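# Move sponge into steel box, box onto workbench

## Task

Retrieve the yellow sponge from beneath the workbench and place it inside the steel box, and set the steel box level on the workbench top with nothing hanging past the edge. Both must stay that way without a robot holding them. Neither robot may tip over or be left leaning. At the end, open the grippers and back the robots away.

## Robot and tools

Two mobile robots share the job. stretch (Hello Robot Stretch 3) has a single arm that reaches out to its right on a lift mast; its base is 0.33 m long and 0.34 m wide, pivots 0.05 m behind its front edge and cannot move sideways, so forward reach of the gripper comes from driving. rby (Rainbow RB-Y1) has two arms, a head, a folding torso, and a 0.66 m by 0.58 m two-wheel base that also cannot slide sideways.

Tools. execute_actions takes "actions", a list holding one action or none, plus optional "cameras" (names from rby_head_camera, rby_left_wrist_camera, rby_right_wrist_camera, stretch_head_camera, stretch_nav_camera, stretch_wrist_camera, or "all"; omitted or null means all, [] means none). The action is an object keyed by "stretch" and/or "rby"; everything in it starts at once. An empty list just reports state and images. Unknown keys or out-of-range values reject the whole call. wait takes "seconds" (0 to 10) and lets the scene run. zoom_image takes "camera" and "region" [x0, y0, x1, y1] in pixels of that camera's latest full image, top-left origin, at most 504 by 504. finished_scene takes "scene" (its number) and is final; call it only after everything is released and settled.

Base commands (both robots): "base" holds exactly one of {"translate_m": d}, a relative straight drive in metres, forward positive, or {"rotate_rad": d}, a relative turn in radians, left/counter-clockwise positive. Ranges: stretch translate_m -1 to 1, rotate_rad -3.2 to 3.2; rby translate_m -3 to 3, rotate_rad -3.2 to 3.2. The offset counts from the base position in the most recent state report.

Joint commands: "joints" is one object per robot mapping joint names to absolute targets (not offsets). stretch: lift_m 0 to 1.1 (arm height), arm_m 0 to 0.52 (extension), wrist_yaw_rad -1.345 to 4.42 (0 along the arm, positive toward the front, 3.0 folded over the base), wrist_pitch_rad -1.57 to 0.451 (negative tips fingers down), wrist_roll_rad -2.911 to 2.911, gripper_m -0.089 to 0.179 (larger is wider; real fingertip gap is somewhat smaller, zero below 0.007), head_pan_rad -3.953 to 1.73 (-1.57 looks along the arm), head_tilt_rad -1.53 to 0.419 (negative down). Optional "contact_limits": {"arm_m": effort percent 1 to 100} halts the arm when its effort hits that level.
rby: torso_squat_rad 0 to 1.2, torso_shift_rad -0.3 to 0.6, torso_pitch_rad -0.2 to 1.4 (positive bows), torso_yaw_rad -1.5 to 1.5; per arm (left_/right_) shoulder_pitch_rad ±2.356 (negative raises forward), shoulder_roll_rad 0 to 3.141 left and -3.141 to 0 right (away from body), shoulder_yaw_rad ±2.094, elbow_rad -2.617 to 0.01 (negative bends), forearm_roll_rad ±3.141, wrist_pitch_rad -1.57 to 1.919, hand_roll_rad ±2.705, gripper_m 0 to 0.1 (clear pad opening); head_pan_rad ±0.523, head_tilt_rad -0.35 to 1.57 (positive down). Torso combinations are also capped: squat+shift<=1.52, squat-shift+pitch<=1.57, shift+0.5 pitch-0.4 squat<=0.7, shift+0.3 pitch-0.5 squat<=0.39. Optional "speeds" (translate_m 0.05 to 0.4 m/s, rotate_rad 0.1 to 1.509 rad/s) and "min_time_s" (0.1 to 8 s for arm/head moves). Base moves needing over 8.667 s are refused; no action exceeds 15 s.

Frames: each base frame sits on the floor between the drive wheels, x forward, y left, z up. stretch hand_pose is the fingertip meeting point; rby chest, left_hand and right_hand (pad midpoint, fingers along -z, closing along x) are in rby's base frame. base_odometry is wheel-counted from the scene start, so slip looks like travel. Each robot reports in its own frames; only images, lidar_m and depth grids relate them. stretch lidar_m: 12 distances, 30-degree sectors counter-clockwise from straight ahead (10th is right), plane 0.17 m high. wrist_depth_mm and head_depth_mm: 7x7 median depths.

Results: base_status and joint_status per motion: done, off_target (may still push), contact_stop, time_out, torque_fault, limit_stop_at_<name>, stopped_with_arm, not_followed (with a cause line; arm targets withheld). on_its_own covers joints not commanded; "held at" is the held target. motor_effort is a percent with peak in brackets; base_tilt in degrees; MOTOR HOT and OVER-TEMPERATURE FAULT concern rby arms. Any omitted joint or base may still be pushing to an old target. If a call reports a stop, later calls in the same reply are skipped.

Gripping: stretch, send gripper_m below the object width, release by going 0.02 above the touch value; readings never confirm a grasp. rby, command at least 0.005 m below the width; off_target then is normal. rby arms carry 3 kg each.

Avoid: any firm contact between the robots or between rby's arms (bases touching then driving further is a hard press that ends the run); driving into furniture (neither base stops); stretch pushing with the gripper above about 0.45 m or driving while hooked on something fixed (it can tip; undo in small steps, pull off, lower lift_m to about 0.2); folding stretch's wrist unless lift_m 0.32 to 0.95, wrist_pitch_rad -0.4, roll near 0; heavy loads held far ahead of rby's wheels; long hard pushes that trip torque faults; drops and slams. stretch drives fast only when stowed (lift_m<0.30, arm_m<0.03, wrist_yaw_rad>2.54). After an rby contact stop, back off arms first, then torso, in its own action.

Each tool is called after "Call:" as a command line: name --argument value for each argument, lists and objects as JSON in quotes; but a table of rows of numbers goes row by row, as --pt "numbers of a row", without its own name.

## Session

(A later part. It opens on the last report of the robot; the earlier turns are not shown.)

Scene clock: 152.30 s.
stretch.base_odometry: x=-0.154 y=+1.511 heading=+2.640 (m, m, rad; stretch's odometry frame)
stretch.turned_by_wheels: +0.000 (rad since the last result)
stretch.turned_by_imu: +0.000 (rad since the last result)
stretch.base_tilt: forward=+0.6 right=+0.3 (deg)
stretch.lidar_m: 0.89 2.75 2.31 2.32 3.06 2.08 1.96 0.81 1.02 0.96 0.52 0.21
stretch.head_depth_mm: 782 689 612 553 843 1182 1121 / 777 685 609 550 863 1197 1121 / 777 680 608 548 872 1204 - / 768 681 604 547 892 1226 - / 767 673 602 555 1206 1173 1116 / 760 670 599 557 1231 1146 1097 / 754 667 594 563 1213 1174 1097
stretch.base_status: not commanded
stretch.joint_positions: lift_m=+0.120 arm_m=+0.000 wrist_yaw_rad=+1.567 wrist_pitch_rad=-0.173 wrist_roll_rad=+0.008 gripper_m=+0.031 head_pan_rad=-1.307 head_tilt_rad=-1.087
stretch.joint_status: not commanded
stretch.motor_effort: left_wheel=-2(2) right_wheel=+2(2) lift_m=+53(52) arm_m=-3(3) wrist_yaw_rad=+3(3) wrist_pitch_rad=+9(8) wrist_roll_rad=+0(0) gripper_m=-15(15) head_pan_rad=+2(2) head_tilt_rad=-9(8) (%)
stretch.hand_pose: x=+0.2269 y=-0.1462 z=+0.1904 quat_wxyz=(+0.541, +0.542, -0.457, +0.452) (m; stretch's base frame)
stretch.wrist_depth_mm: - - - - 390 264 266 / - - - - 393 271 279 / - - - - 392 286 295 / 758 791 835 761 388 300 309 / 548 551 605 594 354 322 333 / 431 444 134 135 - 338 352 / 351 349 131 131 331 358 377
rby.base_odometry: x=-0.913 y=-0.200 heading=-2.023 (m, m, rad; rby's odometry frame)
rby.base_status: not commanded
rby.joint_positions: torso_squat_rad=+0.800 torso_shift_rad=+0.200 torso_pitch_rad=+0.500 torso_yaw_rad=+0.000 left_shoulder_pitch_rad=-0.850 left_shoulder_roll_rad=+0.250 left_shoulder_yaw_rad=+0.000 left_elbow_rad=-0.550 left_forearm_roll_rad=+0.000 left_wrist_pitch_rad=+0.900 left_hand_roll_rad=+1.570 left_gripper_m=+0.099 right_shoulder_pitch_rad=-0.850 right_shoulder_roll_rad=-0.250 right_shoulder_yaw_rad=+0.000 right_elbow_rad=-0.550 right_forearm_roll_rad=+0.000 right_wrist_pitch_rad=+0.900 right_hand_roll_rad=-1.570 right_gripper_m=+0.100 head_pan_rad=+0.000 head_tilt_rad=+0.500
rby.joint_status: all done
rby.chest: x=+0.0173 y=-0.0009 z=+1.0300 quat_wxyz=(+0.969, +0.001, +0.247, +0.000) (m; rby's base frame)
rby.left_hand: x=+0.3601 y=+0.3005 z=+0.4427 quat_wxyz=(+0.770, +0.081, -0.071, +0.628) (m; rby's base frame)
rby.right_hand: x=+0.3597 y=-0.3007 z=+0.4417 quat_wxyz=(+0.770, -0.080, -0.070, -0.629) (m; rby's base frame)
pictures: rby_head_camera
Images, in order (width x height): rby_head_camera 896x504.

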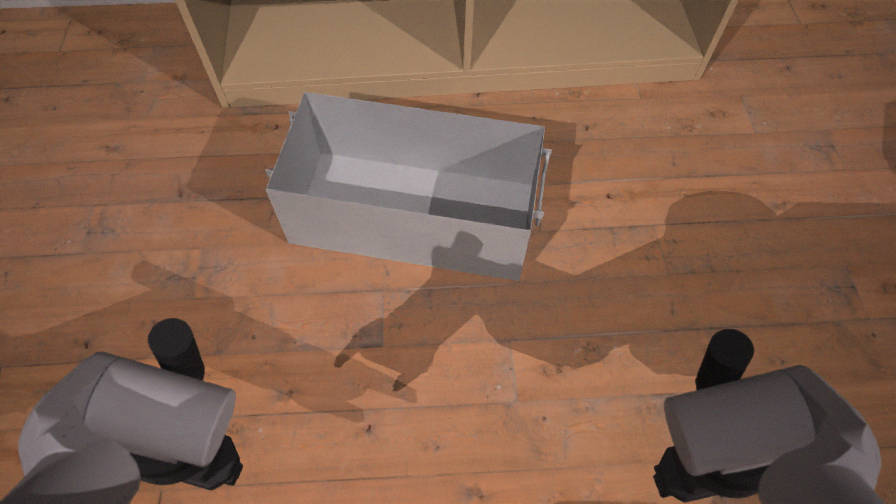

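Call:
execute_actions --actions '[{"rby":{"base":{"rotate_rad":0.45},"joints":{"left_shoulder_roll_rad":0.184,"right_shoulder_roll_rad":-0.184}}}]' --cameras '[]'

Call:
execute_actions --actions '[{"rby":{"base":{"translate_m":0.458}}}]' --cameras '[]'

Call:
execute_actions --actions '[{"rby":{"base":{"rotate_rad":-0.65},"joints":{"head_tilt_rad":0.7}}}]' --cameras '["rby_head_camera"]'

Scene clock: 155.50 s.
stretch.base_odometry: x=-0.154 y=+1.511 heading=+2.640 (m, m, rad; stretch's odometry frame)
stretch.turned_by_wheels: +0.000 (rad since the last result)
stretch.turned_by_imu: +0.000 (rad since the last result)
stretch.base_tilt: forward=+0.6 right=+0.4 (deg)
stretch.lidar_m: 0.89 2.74 2.26 2.15 3.07 2.07 1.96 0.81 1.02 0.96 0.52 0.21
stretch.head_depth_mm: 786 690 613 553 846 1191 1114 / 780 688 611 550 857 1191 1129 / 776 679 608 549 871 1207 - / 768 676 605 545 894 1223 - / 764 673 601 552 1208 1180 1114 / 761 669 599 557 1232 1153 1106 / 759 666 597 561 1212 1184 1100
stretch.base_status: not commanded
stretch.joint_positions: lift_m=+0.120 arm_m=+0.000 wrist_yaw_rad=+1.567 wrist_pitch_rad=-0.173 wrist_roll_rad=+0.008 gripper_m=+0.031 head_pan_rad=-1.307 head_tilt_rad=-1.087
stretch.joint_status: not commanded
stretch.motor_effort: left_wheel=-2(2) right_wheel=+2(2) lift_m=+53(53) arm_m=-3(3) wrist_yaw_rad=+2(1) wrist_pitch_rad=+8(8) wrist_roll_rad=+0(0) gripper_m=-15(15) head_pan_rad=+2(2) head_tilt_rad=-9(9) (%)
stretch.hand_pose: x=+0.2269 y=-0.1462 z=+0.1904 quat_wxyz=(+0.541, +0.542, -0.457, +0.452) (m; stretch's base frame)
stretch.wrist_depth_mm: - - - - 395 263 264 / - - - - 393 274 278 / - - - - 397 286 295 / 755 794 820 767 392 299 311 / 539 566 608 594 354 319 334 / 428 439 134 135 - 343 352 / 350 352 131 131 338 355 367
rby.base_odometry: x=-0.913 y=-0.200 heading=-1.574 (m, m, rad; rby's odometry frame)
rby.base_status: done
rby.joint_positions: torso_squat_rad=+0.800 torso_shift_rad=+0.200 torso_pitch_rad=+0.500 torso_yaw_rad=+0.000 left_shoulder_pitch_rad=-0.850 left_shoulder_roll_rad=+0.184 left_shoulder_yaw_rad=+0.000 left_elbow_rad=-0.550 left_forearm_roll_rad=+0.000 left_wrist_pitch_rad=+0.900 left_hand_roll_rad=+1.570 left_gripper_m=+0.099 right_shoulder_pitch_rad=-0.850 right_shoulder_roll_rad=-0.184 right_shoulder_yaw_rad=+0.000 right_elbow_rad=-0.550 right_forearm_roll_rad=+0.000 right_wrist_pitch_rad=+0.900 right_hand_roll_rad=-1.570 right_gripper_m=+0.100 head_pan_rad=+0.000 head_tilt_rad=+0.500
rby.joint_status: all done
rby.chest: x=+0.0173 y=-0.0009 z=+1.0300 quat_wxyz=(+0.969, +0.001, +0.247, +0.000) (m; rby's base frame)
rby.left_hand: x=+0.3501 y=+0.2542 z=+0.4341 quat_wxyz=(+0.779, +0.062, -0.046, +0.622) (m; rby's base frame)
rby.right_hand: x=+0.3497 y=-0.2545 z=+0.4332 quat_wxyz=(+0.779, -0.061, -0.045, -0.622) (m; rby's base frame)
pictures: none
No camera images: the call's "cameras" was empty. Leave "cameras" out to get every camera's image.

Scene clock: 158.13 s.
stretch.base_odometry: x=-0.154 y=+1.511 heading=+2.640 (m, m, rad; stretch's odometry frame)
stretch.turned_by_wheels: +0.000 (rad since the last result)
stretch.turned_by_imu: +0.000 (rad since the last result)
stretch.base_tilt: forward=+0.7 right=+0.3 (deg)
stretch.lidar_m: 0.89 2.73 2.44 2.54 3.07 2.08 1.96 0.81 1.02 0.96 0.53 0.21
stretch.head_depth_mm: 781 689 614 553 847 1199 1121 / 779 685 609 550 864 1192 1118 / 775 680 606 549 873 1199 - / 773 677 605 546 890 1228 - / 766 672 602 552 1208 1179 1118 / 763 672 597 557 1226 1150 1101 / 760 667 596 563 1214 1187 1103
stretch.base_status: not commanded
stretch.joint_positions: lift_m=+0.120 arm_m=+0.000 wrist_yaw_rad=+1.567 wrist_pitch_rad=-0.173 wrist_roll_rad=+0.008 gripper_m=+0.031 head_pan_rad=-1.307 head_tilt_rad=-1.087
stretch.joint_status: not commanded
stretch.motor_effort: left_wheel=-2(2) right_wheel=+2(2) lift_m=+53(52) arm_m=-3(3) wrist_yaw_rad=+2(3) wrist_pitch_rad=+9(8) wrist_roll_rad=+0(0) gripper_m=-15(15) head_pan_rad=+2(3) head_tilt_rad=-9(9) (%)
stretch.hand_pose: x=+0.2269 y=-0.1462 z=+0.1904 quat_wxyz=(+0.541, +0.542, -0.457, +0.452) (m; stretch's base frame)
stretch.wrist_depth_mm: - - - - 402 261 263 / - - - - 384 272 278 / - - - - 388 286 296 / 743 794 799 770 393 303 311 / 542 571 597 584 356 321 330 / 432 437 134 135 - 341 352 / 352 353 131 131 338 358 371
rby.base_odometry: x=-0.914 y=-0.658 heading=-1.574 (m, m, rad; rby's odometry frame)
rby.base_status: done
rby.joint_positions: torso_squat_rad=+0.800 torso_shift_rad=+0.200 torso_pitch_rad=+0.500 torso_yaw_rad=+0.000 left_shoulder_pitch_rad=-0.850 left_shoulder_roll_rad=+0.184 left_shoulder_yaw_rad=+0.000 left_elbow_rad=-0.550 left_forearm_roll_rad=+0.000 left_wrist_pitch_rad=+0.900 left_hand_roll_rad=+1.570 left_gripper_m=+0.099 right_shoulder_pitch_rad=-0.850 right_shoulder_roll_rad=-0.184 right_shoulder_yaw_rad=+0.000 right_elbow_rad=-0.550 right_forearm_roll_rad=+0.000 right_wrist_pitch_rad=+0.900 right_hand_roll_rad=-1.570 right_gripper_m=+0.100 head_pan_rad=+0.000 head_tilt_rad=+0.500
rby.joint_status: not commanded
rby.chest: x=+0.0173 y=-0.0009 z=+1.0300 quat_wxyz=(+0.969, +0.001, +0.247, +0.000) (m; rby's base frame)
rby.left_hand: x=+0.3503 y=+0.2542 z=+0.4342 quat_wxyz=(+0.779, +0.062, -0.046, +0.622) (m; rby's base frame)
rby.right_hand: x=+0.3499 y=-0.2544 z=+0.4333 quat_wxyz=(+0.779, -0.061, -0.045, -0.622) (m; rby's base frame)
pictures: none
No camera images: the call's "cameras" was empty. Leave "cameras" out to get every camera's image.

Scene clock: 160.73 s.
stretch.base_odometry: x=-0.154 y=+1.511 heading=+2.640 (m, m, rad; stretch's odometry frame)
stretch.turned_by_wheels: +0.000 (rad since the last result)
stretch.turned_by_imu: +0.000 (rad since the last result)
stretch.base_tilt: forward=+0.6 right=+0.3 (deg)
stretch.lidar_m: 0.89 2.74 2.64 2.70 3.08 2.07 1.95 0.81 1.02 0.96 0.52 0.21
stretch.head_depth_mm: 787 690 612 552 845 1188 1115 / 782 683 612 550 859 1182 1119 / 776 683 606 549 871 1200 - / 771 678 606 546 892 1227 - / 763 674 602 551 1204 1180 1118 / 765 669 600 555 1235 1157 1102 / 758 667 596 563 1212 1190 1095
stretch.base_status: not commanded
stretch.joint_positions: lift_m=+0.120 arm_m=+0.000 wrist_yaw_rad=+1.567 wrist_pitch_rad=-0.173 wrist_roll_rad=+0.008 gripper_m=+0.031 head_pan_rad=-1.307 head_tilt_rad=-1.087
stretch.joint_status: not commanded
stretch.motor_effort: left_wheel=-2(2) right_wheel=+2(2) lift_m=+52(52) arm_m=-3(3) wrist_yaw_rad=+2(2) wrist_pitch_rad=+8(9) wrist_roll_rad=+0(0) gripper_m=-15(15) head_pan_rad=+3(2) head_tilt_rad=-9(9) (%)
stretch.hand_pose: x=+0.2269 y=-0.1462 z=+0.1904 quat_wxyz=(+0.541, +0.542, -0.457, +0.452) (m; stretch's base frame)
stretch.wrist_depth_mm: - - - - 395 260 265 / - - - - 394 272 280 / - - - - 395 285 295 / 758 776 797 789 391 302 312 / 546 558 622 602 349 320 332 / 429 443 134 136 - 345 353 / 351 353 131 131 338 361 368
rby.base_odometry: x=-0.914 y=-0.657 heading=-2.223 (m, m, rad; rby's odometry frame)
rby.base_status: done
rby.joint_positions: torso_squat_rad=+0.800 torso_shift_rad=+0.200 torso_pitch_rad=+0.500 torso_yaw_rad=+0.000 left_shoulder_pitch_rad=-0.850 left_shoulder_roll_rad=+0.184 left_shoulder_yaw_rad=+0.000 left_elbow_rad=-0.550 left_forearm_roll_rad=+0.000 left_wrist_pitch_rad=+0.900 left_hand_roll_rad=+1.570 left_gripper_m=+0.099 right_shoulder_pitch_rad=-0.850 right_shoulder_roll_rad=-0.184 right_shoulder_yaw_rad=+0.000 right_elbow_rad=-0.550 right_forearm_roll_rad=+0.000 right_wrist_pitch_rad=+0.900 right_hand_roll_rad=-1.570 right_gripper_m=+0.100 head_pan_rad=+0.000 head_tilt_rad=+0.700
rby.joint_status: all done
rby.chest: x=+0.0173 y=-0.0009 z=+1.0300 quat_wxyz=(+0.969, +0.001, +0.247, +0.000) (m; rby's base frame)
rby.left_hand: x=+0.3503 y=+0.2542 z=+0.4342 quat_wxyz=(+0.779, +0.062, -0.046, +0.622) (m; rby's base frame)
rby.right_hand: x=+0.3499 y=-0.2544 z=+0.4333 quat_wxyz=(+0.779, -0.061, -0.045, -0.622) (m; rby's base frame)
pictures: rby_head_camera
Images, in order (width x height): rby_head_camera 896x504.

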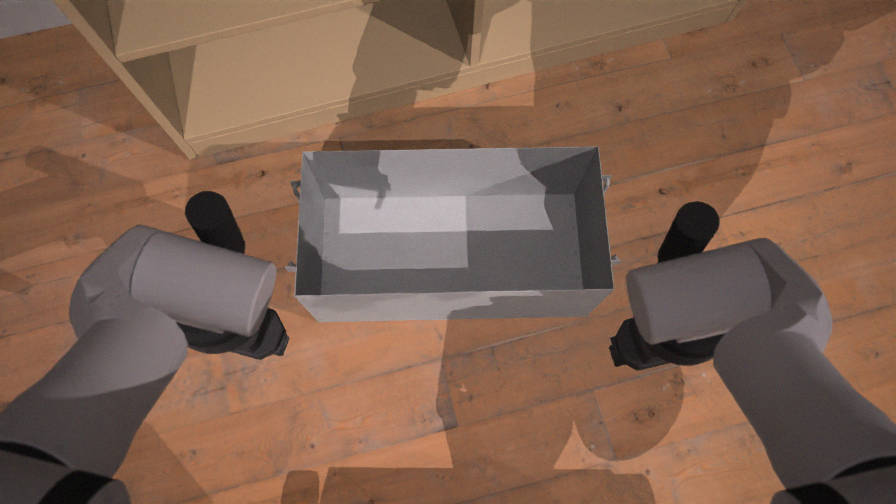

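Call:
execute_actions --actions '[{"rby":{"base":{"translate_m":0.23},"joints":{"torso_squat_rad":1.0,"torso_shift_rad":0.3}}}]' --cameras '["rby_head_camera","rby_left_wrist_camera","rby_right_wrist_camera"]'

Scene clock: 163.03 s.
stretch.base_odometry: x=-0.154 y=+1.511 heading=+2.640 (m, m, rad; stretch's odometry frame)
stretch.turned_by_wheels: +0.000 (rad since the last result)
stretch.turned_by_imu: +0.000 (rad since the last result)
stretch.base_tilt: forward=+0.8 right=+0.3 (deg)
stretch.lidar_m: 0.89 2.74 2.71 4.86 3.08 2.07 1.96 0.81 1.02 0.96 0.52 0.21
stretch.head_depth_mm: 783 689 613 551 839 1185 1114 / 779 686 611 550 862 1188 1120 / 773 683 608 549 874 1198 - / 767 676 606 548 893 1233 - / 764 675 604 552 1199 1182 1114 / 761 672 600 558 1231 1149 1099 / 756 670 597 561 1218 1193 1092
stretch.base_status: not commanded
stretch.joint_positions: lift_m=+0.120 arm_m=+0.000 wrist_yaw_rad=+1.567 wrist_pitch_rad=-0.173 wrist_roll_rad=+0.008 gripper_m=+0.031 head_pan_rad=-1.307 head_tilt_rad=-1.087
stretch.joint_status: not commanded
stretch.motor_effort: left_wheel=-2(2) right_wheel=+2(2) lift_m=+53(52) arm_m=-3(3) wrist_yaw_rad=+1(1) wrist_pitch_rad=+8(9) wrist_roll_rad=+0(0) gripper_m=-16(15) head_pan_rad=+2(2) head_tilt_rad=-8(9) (%)
stretch.hand_pose: x=+0.2269 y=-0.1462 z=+0.1904 quat_wxyz=(+0.541, +0.542, -0.457, +0.452) (m; stretch's base frame)
stretch.wrist_depth_mm: - - - - 392 261 268 / - - - - 396 270 278 / - - - - 388 284 296 / 761 777 808 776 390 301 311 / 548 561 597 585 353 319 328 / 429 443 134 136 - 342 353 / 351 351 131 131 339 362 374
rby.base_odometry: x=-1.054 y=-0.840 heading=-2.223 (m, m, rad; rby's odometry frame)
rby.base_status: done
rby.joint_positions: torso_squat_rad=+1.000 torso_shift_rad=+0.300 torso_pitch_rad=+0.500 torso_yaw_rad=+0.000 left_shoulder_pitch_rad=-0.850 left_shoulder_roll_rad=+0.184 left_shoulder_yaw_rad=+0.000 left_elbow_rad=-0.550 left_forearm_roll_rad=+0.000 left_wrist_pitch_rad=+0.900 left_hand_roll_rad=+1.570 left_gripper_m=+0.099 right_shoulder_pitch_rad=-0.850 right_shoulder_roll_rad=-0.184 right_shoulder_yaw_rad=+0.000 right_elbow_rad=-0.550 right_forearm_roll_rad=+0.000 right_wrist_pitch_rad=+0.900 right_hand_roll_rad=-1.570 right_gripper_m=+0.100 head_pan_rad=+0.000 head_tilt_rad=+0.700
rby.joint_status: all done
rby.chest: x=+0.0322 y=-0.0008 z=+0.9133 quat_wxyz=(+0.969, +0.001, +0.247, +0.000) (m; rby's base frame)
rby.left_hand: x=+0.3651 y=+0.2543 z=+0.3175 quat_wxyz=(+0.779, +0.062, -0.046, +0.622) (m; rby's base frame)
rby.right_hand: x=+0.3648 y=-0.2543 z=+0.3166 quat_wxyz=(+0.779, -0.061, -0.045, -0.622) (m; rby's base frame)
pictures: rby_head_camera, rby_left_wrist_camera, rby_right_wrist_camera
Images, in order (width x height): rby_head_camera 896x504, rby_left_wrist_camera 644x364, rby_right_wrist_camera 644x364.

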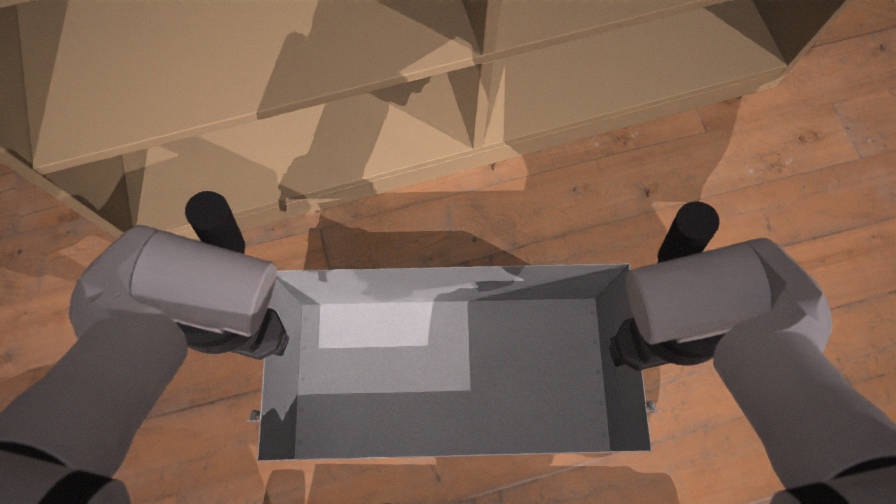

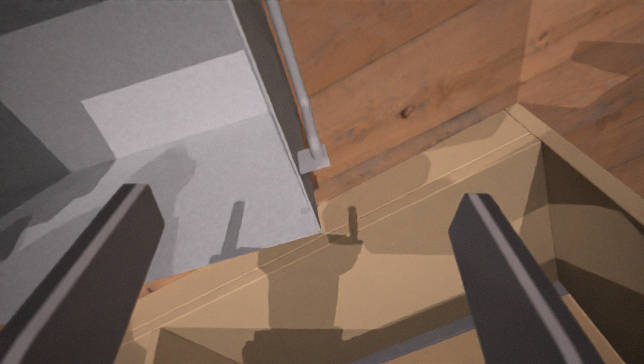

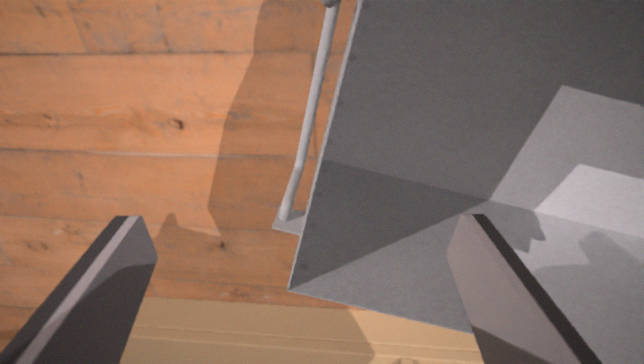

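Call:
execute_actions --actions '[{"rby":{"joints":{"torso_squat_rad":1.17}}}]' --cameras '["rby_head_camera","rby_left_wrist_camera","rby_right_wrist_camera"]'

Scene clock: 164.87 s.
stretch.base_odometry: x=-0.154 y=+1.511 heading=+2.640 (m, m, rad; stretch's odometry frame)
stretch.turned_by_wheels: +0.000 (rad since the last result)
stretch.turned_by_imu: +0.000 (rad since the last result)
stretch.base_tilt: forward=+0.7 right=+0.5 (deg)
stretch.lidar_m: 0.90 2.74 2.71 4.86 3.06 2.08 1.96 0.81 1.02 0.96 0.52 0.21
stretch.head_depth_mm: 789 687 614 552 841 1192 1116 / 781 687 611 550 860 1194 1121 / 777 683 608 548 869 1204 - / 771 675 604 545 894 1225 - / 770 673 603 551 1205 1177 1111 / 762 673 599 558 1228 1153 1104 / 760 667 598 562 1207 1192 1098
stretch.base_status: not commanded
stretch.joint_positions: lift_m=+0.120 arm_m=+0.000 wrist_yaw_rad=+1.567 wrist_pitch_rad=-0.173 wrist_roll_rad=+0.008 gripper_m=+0.031 head_pan_rad=-1.307 head_tilt_rad=-1.087
stretch.joint_status: not commanded
stretch.motor_effort: left_wheel=-2(2) right_wheel=+2(2) lift_m=+53(53) arm_m=-3(4) wrist_yaw_rad=+2(3) wrist_pitch_rad=+8(8) wrist_roll_rad=+0(0) gripper_m=-15(16) head_pan_rad=+2(2) head_tilt_rad=-9(9) (%)
stretch.hand_pose: x=+0.2269 y=-0.1462 z=+0.1904 quat_wxyz=(+0.541, +0.542, -0.457, +0.452) (m; stretch's base frame)
stretch.wrist_depth_mm: - - - - 393 260 266 / - - - - 394 269 279 / - - - - 386 284 295 / 753 780 818 758 391 299 314 / 544 557 608 583 352 319 332 / 428 442 134 135 - 339 352 / 354 349 131 131 339 361 373
rby.base_odometry: x=-1.054 y=-0.840 heading=-2.223 (m, m, rad; rby's odometry frame)
rby.base_status: not commanded
rby.joint_positions: torso_squat_rad=+1.170 torso_shift_rad=+0.300 torso_pitch_rad=+0.500 torso_yaw_rad=+0.000 left_shoulder_pitch_rad=-0.850 left_shoulder_roll_rad=+0.184 left_shoulder_yaw_rad=+0.000 left_elbow_rad=-0.550 left_forearm_roll_rad=+0.000 left_wrist_pitch_rad=+0.900 left_hand_roll_rad=+1.570 left_gripper_m=+0.099 right_shoulder_pitch_rad=-0.850 right_shoulder_roll_rad=-0.184 right_shoulder_yaw_rad=+0.000 right_elbow_rad=-0.550 right_forearm_roll_rad=+0.000 right_wrist_pitch_rad=+0.900 right_hand_roll_rad=-1.570 right_gripper_m=+0.100 head_pan_rad=+0.000 head_tilt_rad=+0.700
rby.joint_status: all done
rby.chest: x=+0.0011 y=-0.0007 z=+0.8129 quat_wxyz=(+0.969, +0.001, +0.247, +0.000) (m; rby's base frame)
rby.left_hand: x=+0.3340 y=+0.2545 z=+0.2171 quat_wxyz=(+0.779, +0.062, -0.046, +0.622) (m; rby's base frame)
rby.right_hand: x=+0.3337 y=-0.2542 z=+0.2162 quat_wxyz=(+0.779, -0.061, -0.045, -0.622) (m; rby's base frame)
pictures: rby_head_camera, rby_left_wrist_camera, rby_right_wrist_camera
Images, in order (width x height): rby_head_camera 896x504, rby_left_wrist_camera 644x364, rby_right_wrist_camera 644x364.

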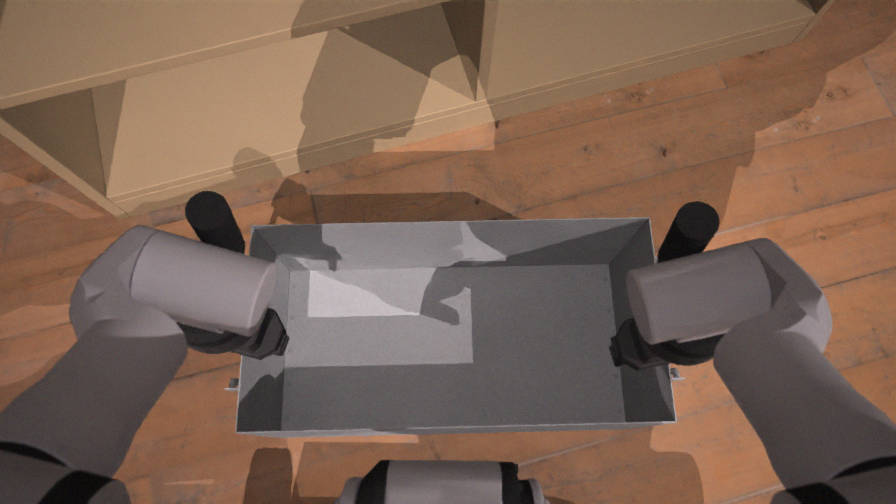

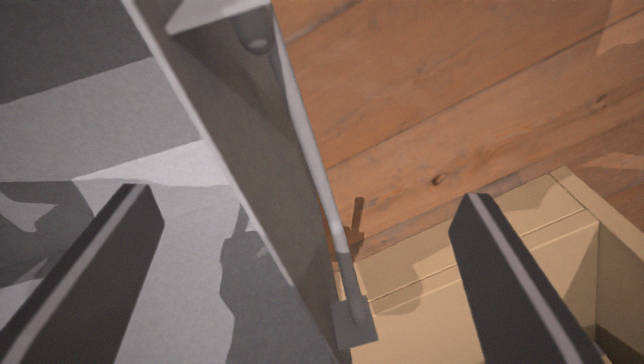

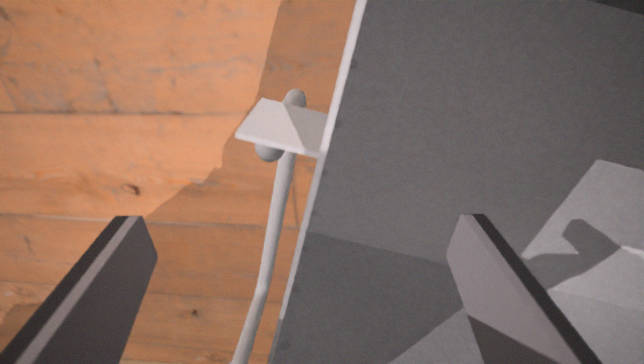

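Call:
execute_actions --actions '[{"rby":{"base":{"translate_m":0.025},"speeds":{"translate_m":0.05},"joints":{"torso_squat_rad":1.2,"torso_shift_rad":0.32,"left_shoulder_pitch_rad":-0.88,"right_shoulder_pitch_rad":-0.88,"left_elbow_rad":-0.4,"right_elbow_rad":-0.4,"left_wrist_pitch_rad":0.78,"right_wrist_pitch_rad":0.78}}}]' --cameras '["rby_head_camera","rby_left_wrist_camera","rby_right_wrist_camera"]'

Scene clock: 166.63 s.
stretch.base_odometry: x=-0.154 y=+1.511 heading=+2.640 (m, m, rad; stretch's odometry frame)
stretch.turned_by_wheels: +0.000 (rad since the last result)
stretch.turned_by_imu: +0.000 (rad since the last result)
stretch.base_tilt: forward=+0.6 right=+0.4 (deg)
stretch.lidar_m: 0.89 2.74 2.71 4.87 3.11 2.08 1.95 0.81 1.02 0.96 0.52 0.21
stretch.head_depth_mm: 785 687 614 552 842 1188 1115 / 780 684 611 551 859 1192 1123 / 774 681 609 549 872 1210 - / 771 677 605 549 890 1230 - / 764 675 601 551 1201 1175 1111 / 762 672 599 558 1224 1142 1098 / 759 669 597 562 1209 1181 1101
stretch.base_status: not commanded
stretch.joint_positions: lift_m=+0.120 arm_m=+0.000 wrist_yaw_rad=+1.567 wrist_pitch_rad=-0.173 wrist_roll_rad=+0.008 gripper_m=+0.031 head_pan_rad=-1.307 head_tilt_rad=-1.087
stretch.joint_status: not commanded
stretch.motor_effort: left_wheel=-2(2) right_wheel=+2(2) lift_m=+53(52) arm_m=-3(4) wrist_yaw_rad=+3(1) wrist_pitch_rad=+8(8) wrist_roll_rad=+0(0) gripper_m=-16(15) head_pan_rad=+2(2) head_tilt_rad=-9(8) (%)
stretch.hand_pose: x=+0.2269 y=-0.1462 z=+0.1904 quat_wxyz=(+0.541, +0.542, -0.457, +0.452) (m; stretch's base frame)
stretch.wrist_depth_mm: - - - - 393 261 264 / - - - - 397 272 278 / - - - - 393 287 296 / 766 803 821 777 398 303 313 / 543 555 601 590 353 322 329 / 430 450 133 135 - 342 353 / 354 351 131 131 336 360 377
rby.base_odometry: x=-1.069 y=-0.860 heading=-2.223 (m, m, rad; rby's odometry frame)
rby.base_status: done
rby.joint_positions: torso_squat_rad=+1.200 torso_shift_rad=+0.320 torso_pitch_rad=+0.500 torso_yaw_rad=+0.000 left_shoulder_pitch_rad=-0.880 left_shoulder_roll_rad=+0.184 left_shoulder_yaw_rad=+0.000 left_elbow_rad=-0.400 left_forearm_roll_rad=+0.000 left_wrist_pitch_rad=+0.780 left_hand_roll_rad=+1.570 left_gripper_m=+0.099 right_shoulder_pitch_rad=-0.880 right_shoulder_roll_rad=-0.184 right_shoulder_yaw_rad=+0.000 right_elbow_rad=-0.400 right_forearm_roll_rad=+0.000 right_wrist_pitch_rad=+0.780 right_hand_roll_rad=-1.570 right_gripper_m=+0.100 head_pan_rad=+0.000 head_tilt_rad=+0.700
rby.joint_status: all done
rby.chest: x=+0.0000 y=-0.0007 z=+0.7929 quat_wxyz=(+0.969, +0.001, +0.247, +0.000) (m; rby's base frame)
rby.left_hand: x=+0.3172 y=+0.2605 z=+0.1813 quat_wxyz=(+0.781, +0.062, -0.047, +0.620) (m; rby's base frame)
rby.right_hand: x=+0.3169 y=-0.2602 z=+0.1804 quat_wxyz=(+0.781, -0.061, -0.046, -0.620) (m; rby's base frame)
pictures: rby_head_camera, rby_left_wrist_camera, rby_right_wrist_camera
Images, in order (width x height): rby_head_camera 896x504, rby_left_wrist_camera 644x364, rby_right_wrist_camera 644x364.

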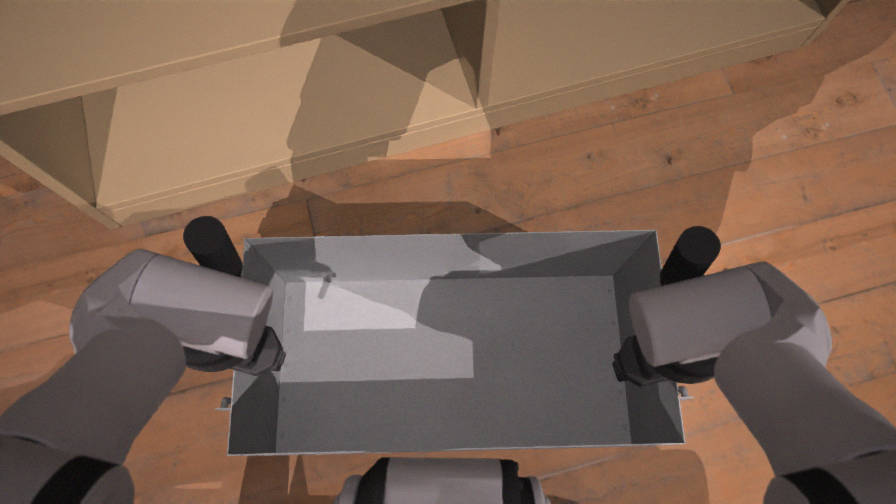

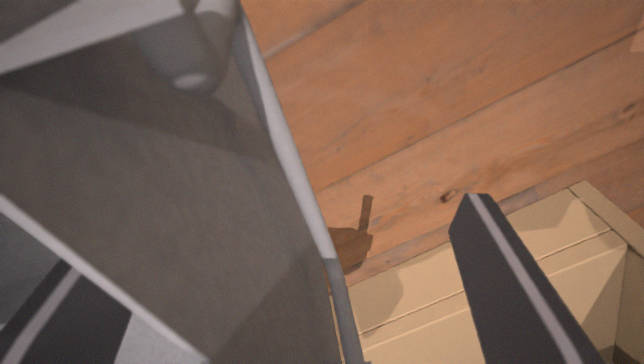

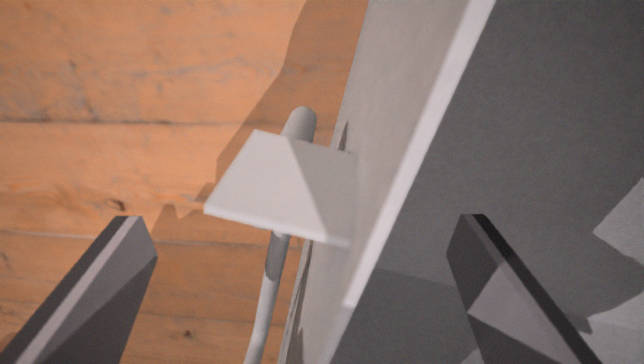

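Call:
execute_actions --actions '[{"rby":{"joints":{"left_shoulder_pitch_rad":-0.95,"right_shoulder_pitch_rad":-0.95,"left_elbow_rad":-0.36,"right_elbow_rad":-0.36,"left_wrist_pitch_rad":0.81,"right_wrist_pitch_rad":0.81,"left_shoulder_roll_rad":0.19,"right_shoulder_roll_rad":-0.19}}}]' --cameras '[]'

Call:
execute_actions --actions '[{"rby":{"joints":{"left_gripper_m":0,"right_gripper_m":0}}}]' --cameras '["rby_head_camera","rby_left_wrist_camera","rby_right_wrist_camera"]'

Scene clock: 168.17 s.
stretch.base_odometry: x=-0.154 y=+1.511 heading=+2.640 (m, m, rad; stretch's odometry frame)
stretch.turned_by_wheels: +0.000 (rad since the last result)
stretch.turned_by_imu: +0.000 (rad since the last result)
stretch.base_tilt: forward=+0.7 right=+0.3 (deg)
stretch.lidar_m: 0.89 2.74 2.72 4.87 3.08 2.08 1.96 0.81 1.02 0.96 0.52 0.21
stretch.head_depth_mm: 785 690 612 552 845 1185 1117 / 778 682 610 551 860 1190 1123 / 773 682 607 548 870 1204 - / 773 676 606 545 893 1224 - / 764 672 602 553 1202 1176 1117 / 761 671 599 556 1232 1148 1103 / 755 666 596 561 1212 1189 1095
stretch.base_status: not commanded
stretch.joint_positions: lift_m=+0.120 arm_m=+0.000 wrist_yaw_rad=+1.567 wrist_pitch_rad=-0.173 wrist_roll_rad=+0.008 gripper_m=+0.031 head_pan_rad=-1.307 head_tilt_rad=-1.087
stretch.joint_status: not commanded
stretch.motor_effort: left_wheel=-2(2) right_wheel=+2(2) lift_m=+53(52) arm_m=-3(3) wrist_yaw_rad=+3(2) wrist_pitch_rad=+9(8) wrist_roll_rad=+0(0) gripper_m=-15(16) head_pan_rad=+2(2) head_tilt_rad=-8(9) (%)
stretch.hand_pose: x=+0.2269 y=-0.1462 z=+0.1904 quat_wxyz=(+0.541, +0.542, -0.457, +0.452) (m; stretch's base frame)
stretch.wrist_depth_mm: - - - - 394 262 265 / - - - - 397 272 279 / - - - - 389 286 295 / 752 771 821 771 390 301 311 / 550 552 598 584 355 320 330 / 431 442 135 135 - 343 349 / 353 352 131 131 339 360 369
rby.base_odometry: x=-1.069 y=-0.860 heading=-2.223 (m, m, rad; rby's odometry frame)
rby.base_status: not commanded
rby.joint_positions: torso_squat_rad=+1.200 torso_shift_rad=+0.320 torso_pitch_rad=+0.500 torso_yaw_rad=+0.000 left_shoulder_pitch_rad=-0.950 left_shoulder_roll_rad=+0.190 left_shoulder_yaw_rad=+0.000 left_elbow_rad=-0.360 left_forearm_roll_rad=+0.000 left_wrist_pitch_rad=+0.810 left_hand_roll_rad=+1.570 left_gripper_m=+0.099 right_shoulder_pitch_rad=-0.950 right_shoulder_roll_rad=-0.190 right_shoulder_yaw_rad=+0.000 right_elbow_rad=-0.360 right_forearm_roll_rad=+0.000 right_wrist_pitch_rad=+0.810 right_hand_roll_rad=-1.570 right_gripper_m=+0.100 head_pan_rad=+0.000 head_tilt_rad=+0.700
rby.joint_status: all done
rby.chest: x=+0.0000 y=-0.0007 z=+0.7929 quat_wxyz=(+0.969, +0.001, +0.247, +0.000) (m; rby's base frame)
rby.left_hand: x=+0.3401 y=+0.2573 z=+0.1953 quat_wxyz=(+0.783, +0.066, -0.050, +0.617) (m; rby's base frame)
rby.right_hand: x=+0.3397 y=-0.2570 z=+0.1944 quat_wxyz=(+0.783, -0.065, -0.049, -0.617) (m; rby's base frame)
pictures: none
No camera images: the call's "cameras" was empty. Leave "cameras" out to get every camera's image.

Scene clock: 169.63 s.
stretch.base_odometry: x=-0.154 y=+1.511 heading=+2.640 (m, m, rad; stretch's odometry frame)
stretch.turned_by_wheels: +0.000 (rad since the last result)
stretch.turned_by_imu: +0.000 (rad since the last result)
stretch.base_tilt: forward=+0.8 right=+0.3 (deg)
stretch.lidar_m: 0.89 2.73 2.71 4.88 3.08 2.08 1.96 0.81 1.02 0.96 0.52 0.21
stretch.head_depth_mm: 785 687 614 551 845 1201 1116 / 782 685 611 550 865 1191 1121 / 776 683 607 547 872 1197 - / 772 676 605 545 883 1229 - / 764 674 604 552 1202 1191 1114 / 763 672 600 555 1230 1147 1096 / 757 669 597 561 1220 1182 1096
stretch.base_status: not commanded
stretch.joint_positions: lift_m=+0.120 arm_m=+0.000 wrist_yaw_rad=+1.567 wrist_pitch_rad=-0.173 wrist_roll_rad=+0.008 gripper_m=+0.031 head_pan_rad=-1.307 head_tilt_rad=-1.087
stretch.joint_status: not commanded
stretch.motor_effort: left_wheel=-2(2) right_wheel=+2(2) lift_m=+53(52) arm_m=-3(3) wrist_yaw_rad=+2(2) wrist_pitch_rad=+8(8) wrist_roll_rad=+0(0) gripper_m=-15(15) head_pan_rad=+2(2) head_tilt_rad=-9(9) (%)
stretch.hand_pose: x=+0.2269 y=-0.1462 z=+0.1904 quat_wxyz=(+0.541, +0.542, -0.457, +0.452) (m; stretch's base frame)
stretch.wrist_depth_mm: - - - - 398 261 266 / - - - - 396 272 279 / - - - - 395 287 295 / 747 792 818 776 386 298 317 / 546 558 602 597 353 317 330 / 427 443 134 135 - 346 358 / 352 351 131 132 337 358 368
rby.base_odometry: x=-1.069 y=-0.860 heading=-2.223 (m, m, rad; rby's odometry frame)
rby.base_status: not commanded
rby.joint_positions: torso_squat_rad=+1.200 torso_shift_rad=+0.320 torso_pitch_rad=+0.500 torso_yaw_rad=+0.000 left_shoulder_pitch_rad=-0.950 left_shoulder_roll_rad=+0.185 left_shoulder_yaw_rad=+0.000 left_elbow_rad=-0.360 left_forearm_roll_rad=+0.001 left_wrist_pitch_rad=+0.810 left_hand_roll_rad=+1.570 left_gripper_m=+0.011 right_shoulder_pitch_rad=-0.950 right_shoulder_roll_rad=-0.186 right_shoulder_yaw_rad=+0.000 right_elbow_rad=-0.360 right_forearm_roll_rad=-0.001 right_wrist_pitch_rad=+0.810 right_hand_roll_rad=-1.570 right_gripper_m=+0.011 head_pan_rad=+0.000 head_tilt_rad=+0.700
rby.joint_status: left_gripper_m off_target (ended at +0.011, target +0.000); right_gripper_m off_target (ended at +0.011, target +0.000)
rby.chest: x=+0.0000 y=-0.0007 z=+0.7929 quat_wxyz=(+0.969, +0.001, +0.247, +0.000) (m; rby's base frame)
rby.left_hand: x=+0.3392 y=+0.2537 z=+0.1946 quat_wxyz=(+0.783, +0.064, -0.048, +0.616) (m; rby's base frame)
rby.right_hand: x=+0.3391 y=-0.2542 z=+0.1939 quat_wxyz=(+0.783, -0.064, -0.048, -0.617) (m; rby's base frame)
pictures: rby_head_camera, rby_left_wrist_camera, rby_right_wrist_camera
Images, in order (width x height): rby_head_camera 896x504, rby_left_wrist_camera 644x364, rby_right_wrist_camera 644x364.

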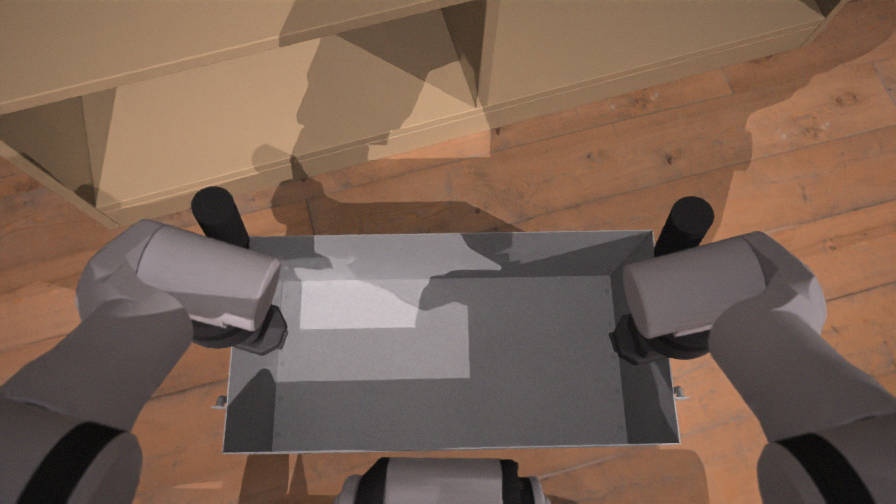

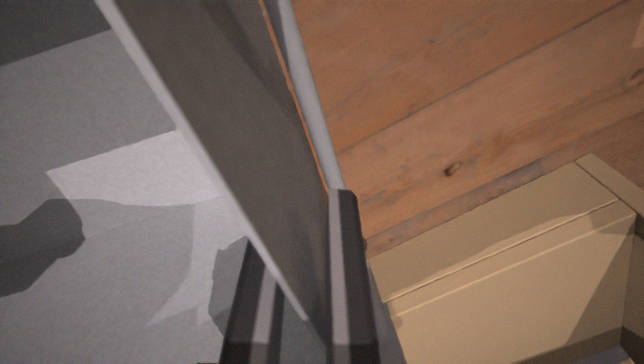

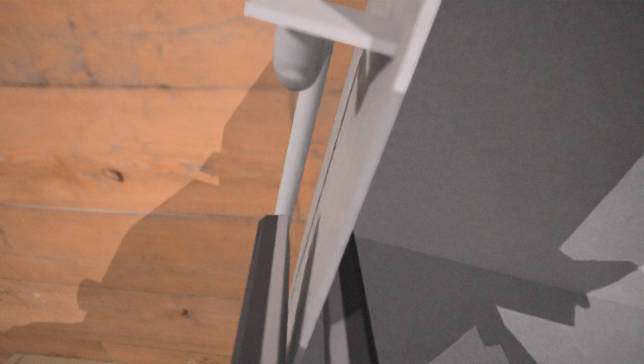

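Call:
execute_actions --actions '[{"rby":{"joints":{"torso_squat_rad":0.1,"torso_shift_rad":0.2,"head_tilt_rad":0.6}}}]' --cameras '["rby_head_camera"]'

Scene clock: 174.27 s.
stretch.base_odometry: x=-0.154 y=+1.511 heading=+2.640 (m, m, rad; stretch's odometry frame)
stretch.turned_by_wheels: +0.000 (rad since the last result)
stretch.turned_by_imu: +0.001 (rad since the last result)
stretch.base_tilt: forward=+0.7 right=+0.4 (deg)
stretch.lidar_m: 0.89 2.74 2.71 4.86 3.07 2.07 1.96 0.81 1.02 0.96 0.52 0.21
stretch.head_depth_mm: 784 686 615 553 841 1193 1113 / 781 684 611 551 859 1197 1127 / 778 682 609 547 870 1200 - / 771 678 605 545 886 1231 - / 768 676 604 552 1202 1184 1109 / 763 671 600 557 1231 1153 1105 / 756 668 595 562 1214 1187 1099
stretch.base_status: not commanded
stretch.joint_positions: lift_m=+0.120 arm_m=+0.000 wrist_yaw_rad=+1.567 wrist_pitch_rad=-0.173 wrist_roll_rad=+0.008 gripper_m=+0.031 head_pan_rad=-1.307 head_tilt_rad=-1.087
stretch.joint_status: not commanded
stretch.motor_effort: left_wheel=-2(2) right_wheel=+2(2) lift_m=+53(52) arm_m=-3(3) wrist_yaw_rad=+3(2) wrist_pitch_rad=+8(8) wrist_roll_rad=+0(0) gripper_m=-16(16) head_pan_rad=+2(3) head_tilt_rad=-9(9) (%)
stretch.hand_pose: x=+0.2269 y=-0.1462 z=+0.1904 quat_wxyz=(+0.541, +0.542, -0.457, +0.452) (m; stretch's base frame)
stretch.wrist_depth_mm: - - - - 396 263 264 / - - - - 396 272 278 / - - - - 389 285 294 / 763 763 812 776 391 303 312 / 548 562 592 570 361 320 333 / 431 442 134 136 - 339 355 / 351 352 131 132 338 362 368
rby.base_odometry: x=-1.069 y=-0.860 heading=-2.223 (m, m, rad; rby's odometry frame)
rby.base_status: not commanded
rby.joint_positions: torso_squat_rad=+0.100 torso_shift_rad=+0.200 torso_pitch_rad=+0.500 torso_yaw_rad=+0.000 left_shoulder_pitch_rad=-0.950 left_shoulder_roll_rad=+0.190 left_shoulder_yaw_rad=+0.000 left_elbow_rad=-0.360 left_forearm_roll_rad=+0.000 left_wrist_pitch_rad=+0.810 left_hand_roll_rad=+1.570 left_gripper_m=+0.000 right_shoulder_pitch_rad=-0.950 right_shoulder_roll_rad=-0.190 right_shoulder_yaw_rad=+0.000 right_elbow_rad=-0.360 right_forearm_roll_rad=+0.000 right_wrist_pitch_rad=+0.810 right_hand_roll_rad=-1.570 right_gripper_m=+0.000 head_pan_rad=+0.000 head_tilt_rad=+0.600
rby.joint_status: all done
rby.on_its_own: left_gripper_m moved -0.011 to your old target +0.000; right_gripper_m moved -0.010 to your old target +0.000
rby.chest: x=+0.0587 y=-0.0011 z=+1.2347 quat_wxyz=(+0.969, +0.001, +0.247, +0.000) (m; rby's base frame)
rby.left_hand: x=+0.3983 y=+0.2567 z=+0.6367 quat_wxyz=(+0.783, +0.066, -0.050, +0.617) (m; rby's base frame)
rby.right_hand: x=+0.3980 y=-0.2574 z=+0.6359 quat_wxyz=(+0.783, -0.065, -0.049, -0.617) (m; rby's base frame)
pictures: rby_head_camera
Images, in order (width x height): rby_head_camera 896x504.

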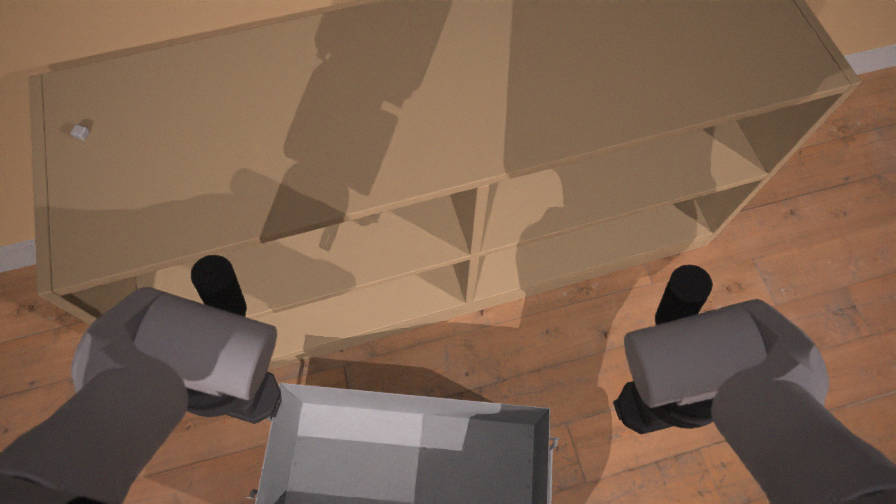

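Call:
execute_actions --actions '[{"rby":{"base":{"translate_m":-0.3},"joints":{"head_tilt_rad":0.75,"left_gripper_m":0.1,"right_gripper_m":0.1}}}]' --cameras '["rby_head_camera"]'

Scene clock: 177.10 s.
stretch.base_odometry: x=-0.154 y=+1.511 heading=+2.640 (m, m, rad; stretch's odometry frame)
stretch.turned_by_wheels: +0.000 (rad since the last result)
stretch.turned_by_imu: +0.000 (rad since the last result)
stretch.base_tilt: forward=+0.7 right=+0.4 (deg)
stretch.lidar_m: 0.89 2.73 2.64 2.68 3.10 2.08 1.96 0.81 1.02 0.96 0.52 0.21
stretch.head_depth_mm: 785 688 615 552 843 1194 1119 / 779 688 611 550 865 1190 1120 / 776 683 606 549 871 1205 - / 771 678 605 547 891 1224 - / 764 673 602 552 1211 1181 1110 / 761 671 599 557 1228 1146 1103 / 758 665 596 561 1211 1187 1100
stretch.base_status: not commanded
stretch.joint_positions: lift_m=+0.120 arm_m=+0.000 wrist_yaw_rad=+1.567 wrist_pitch_rad=-0.173 wrist_roll_rad=+0.008 gripper_m=+0.031 head_pan_rad=-1.307 head_tilt_rad=-1.087
stretch.joint_status: not commanded
stretch.motor_effort: left_wheel=-2(2) right_wheel=+2(2) lift_m=+53(52) arm_m=-3(3) wrist_yaw_rad=+2(3) wrist_pitch_rad=+8(8) wrist_roll_rad=+0(0) gripper_m=-17(14) head_pan_rad=+2(2) head_tilt_rad=-8(9) (%)
stretch.hand_pose: x=+0.2269 y=-0.1462 z=+0.1904 quat_wxyz=(+0.541, +0.542, -0.457, +0.452) (m; stretch's base frame)
stretch.wrist_depth_mm: - - - - 393 263 263 / - - - - 394 271 279 / - - - - 389 285 296 / 751 801 813 785 388 299 313 / 553 561 603 593 354 321 333 / 427 439 134 136 - 340 350 / 351 353 131 131 339 362 372
rby.base_odometry: x=-0.887 y=-0.622 heading=-2.224 (m, m, rad; rby's odometry frame)
rby.base_status: done
rby.joint_positions: torso_squat_rad=+0.100 torso_shift_rad=+0.200 torso_pitch_rad=+0.500 torso_yaw_rad=+0.000 left_shoulder_pitch_rad=-0.950 left_shoulder_roll_rad=+0.190 left_shoulder_yaw_rad=+0.000 left_elbow_rad=-0.360 left_forearm_roll_rad=+0.000 left_wrist_pitch_rad=+0.810 left_hand_roll_rad=+1.570 left_gripper_m=+0.099 right_shoulder_pitch_rad=-0.950 right_shoulder_roll_rad=-0.190 right_shoulder_yaw_rad=+0.000 right_elbow_rad=-0.360 right_forearm_roll_rad=+0.000 right_wrist_pitch_rad=+0.810 right_hand_roll_rad=-1.570 right_gripper_m=+0.100 head_pan_rad=+0.000 head_tilt_rad=+0.750
rby.joint_status: all done
rby.chest: x=+0.0587 y=-0.0011 z=+1.2347 quat_wxyz=(+0.969, +0.001, +0.247, +0.000) (m; rby's base frame)
rby.left_hand: x=+0.3985 y=+0.2568 z=+0.6368 quat_wxyz=(+0.783, +0.066, -0.050, +0.617) (m; rby's base frame)
rby.right_hand: x=+0.3981 y=-0.2574 z=+0.6360 quat_wxyz=(+0.783, -0.065, -0.049, -0.617) (m; rby's base frame)
pictures: rby_head_camera
Images, in order (width x height): rby_head_camera 896x504.

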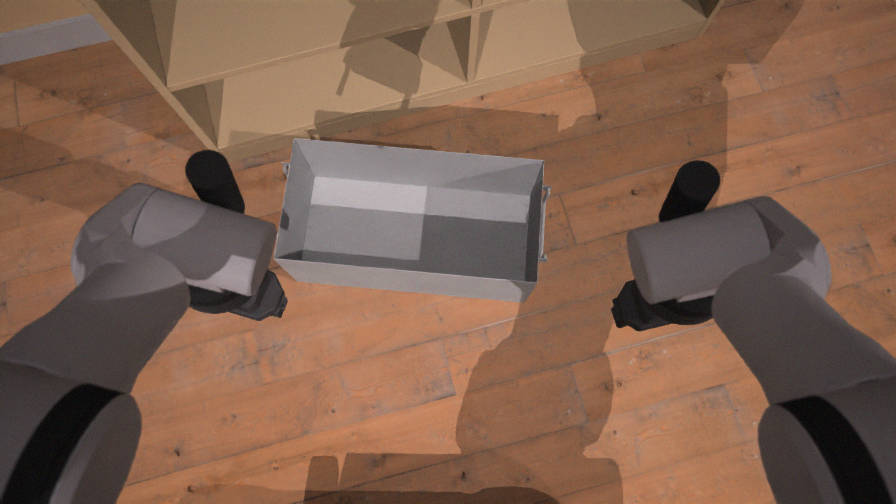

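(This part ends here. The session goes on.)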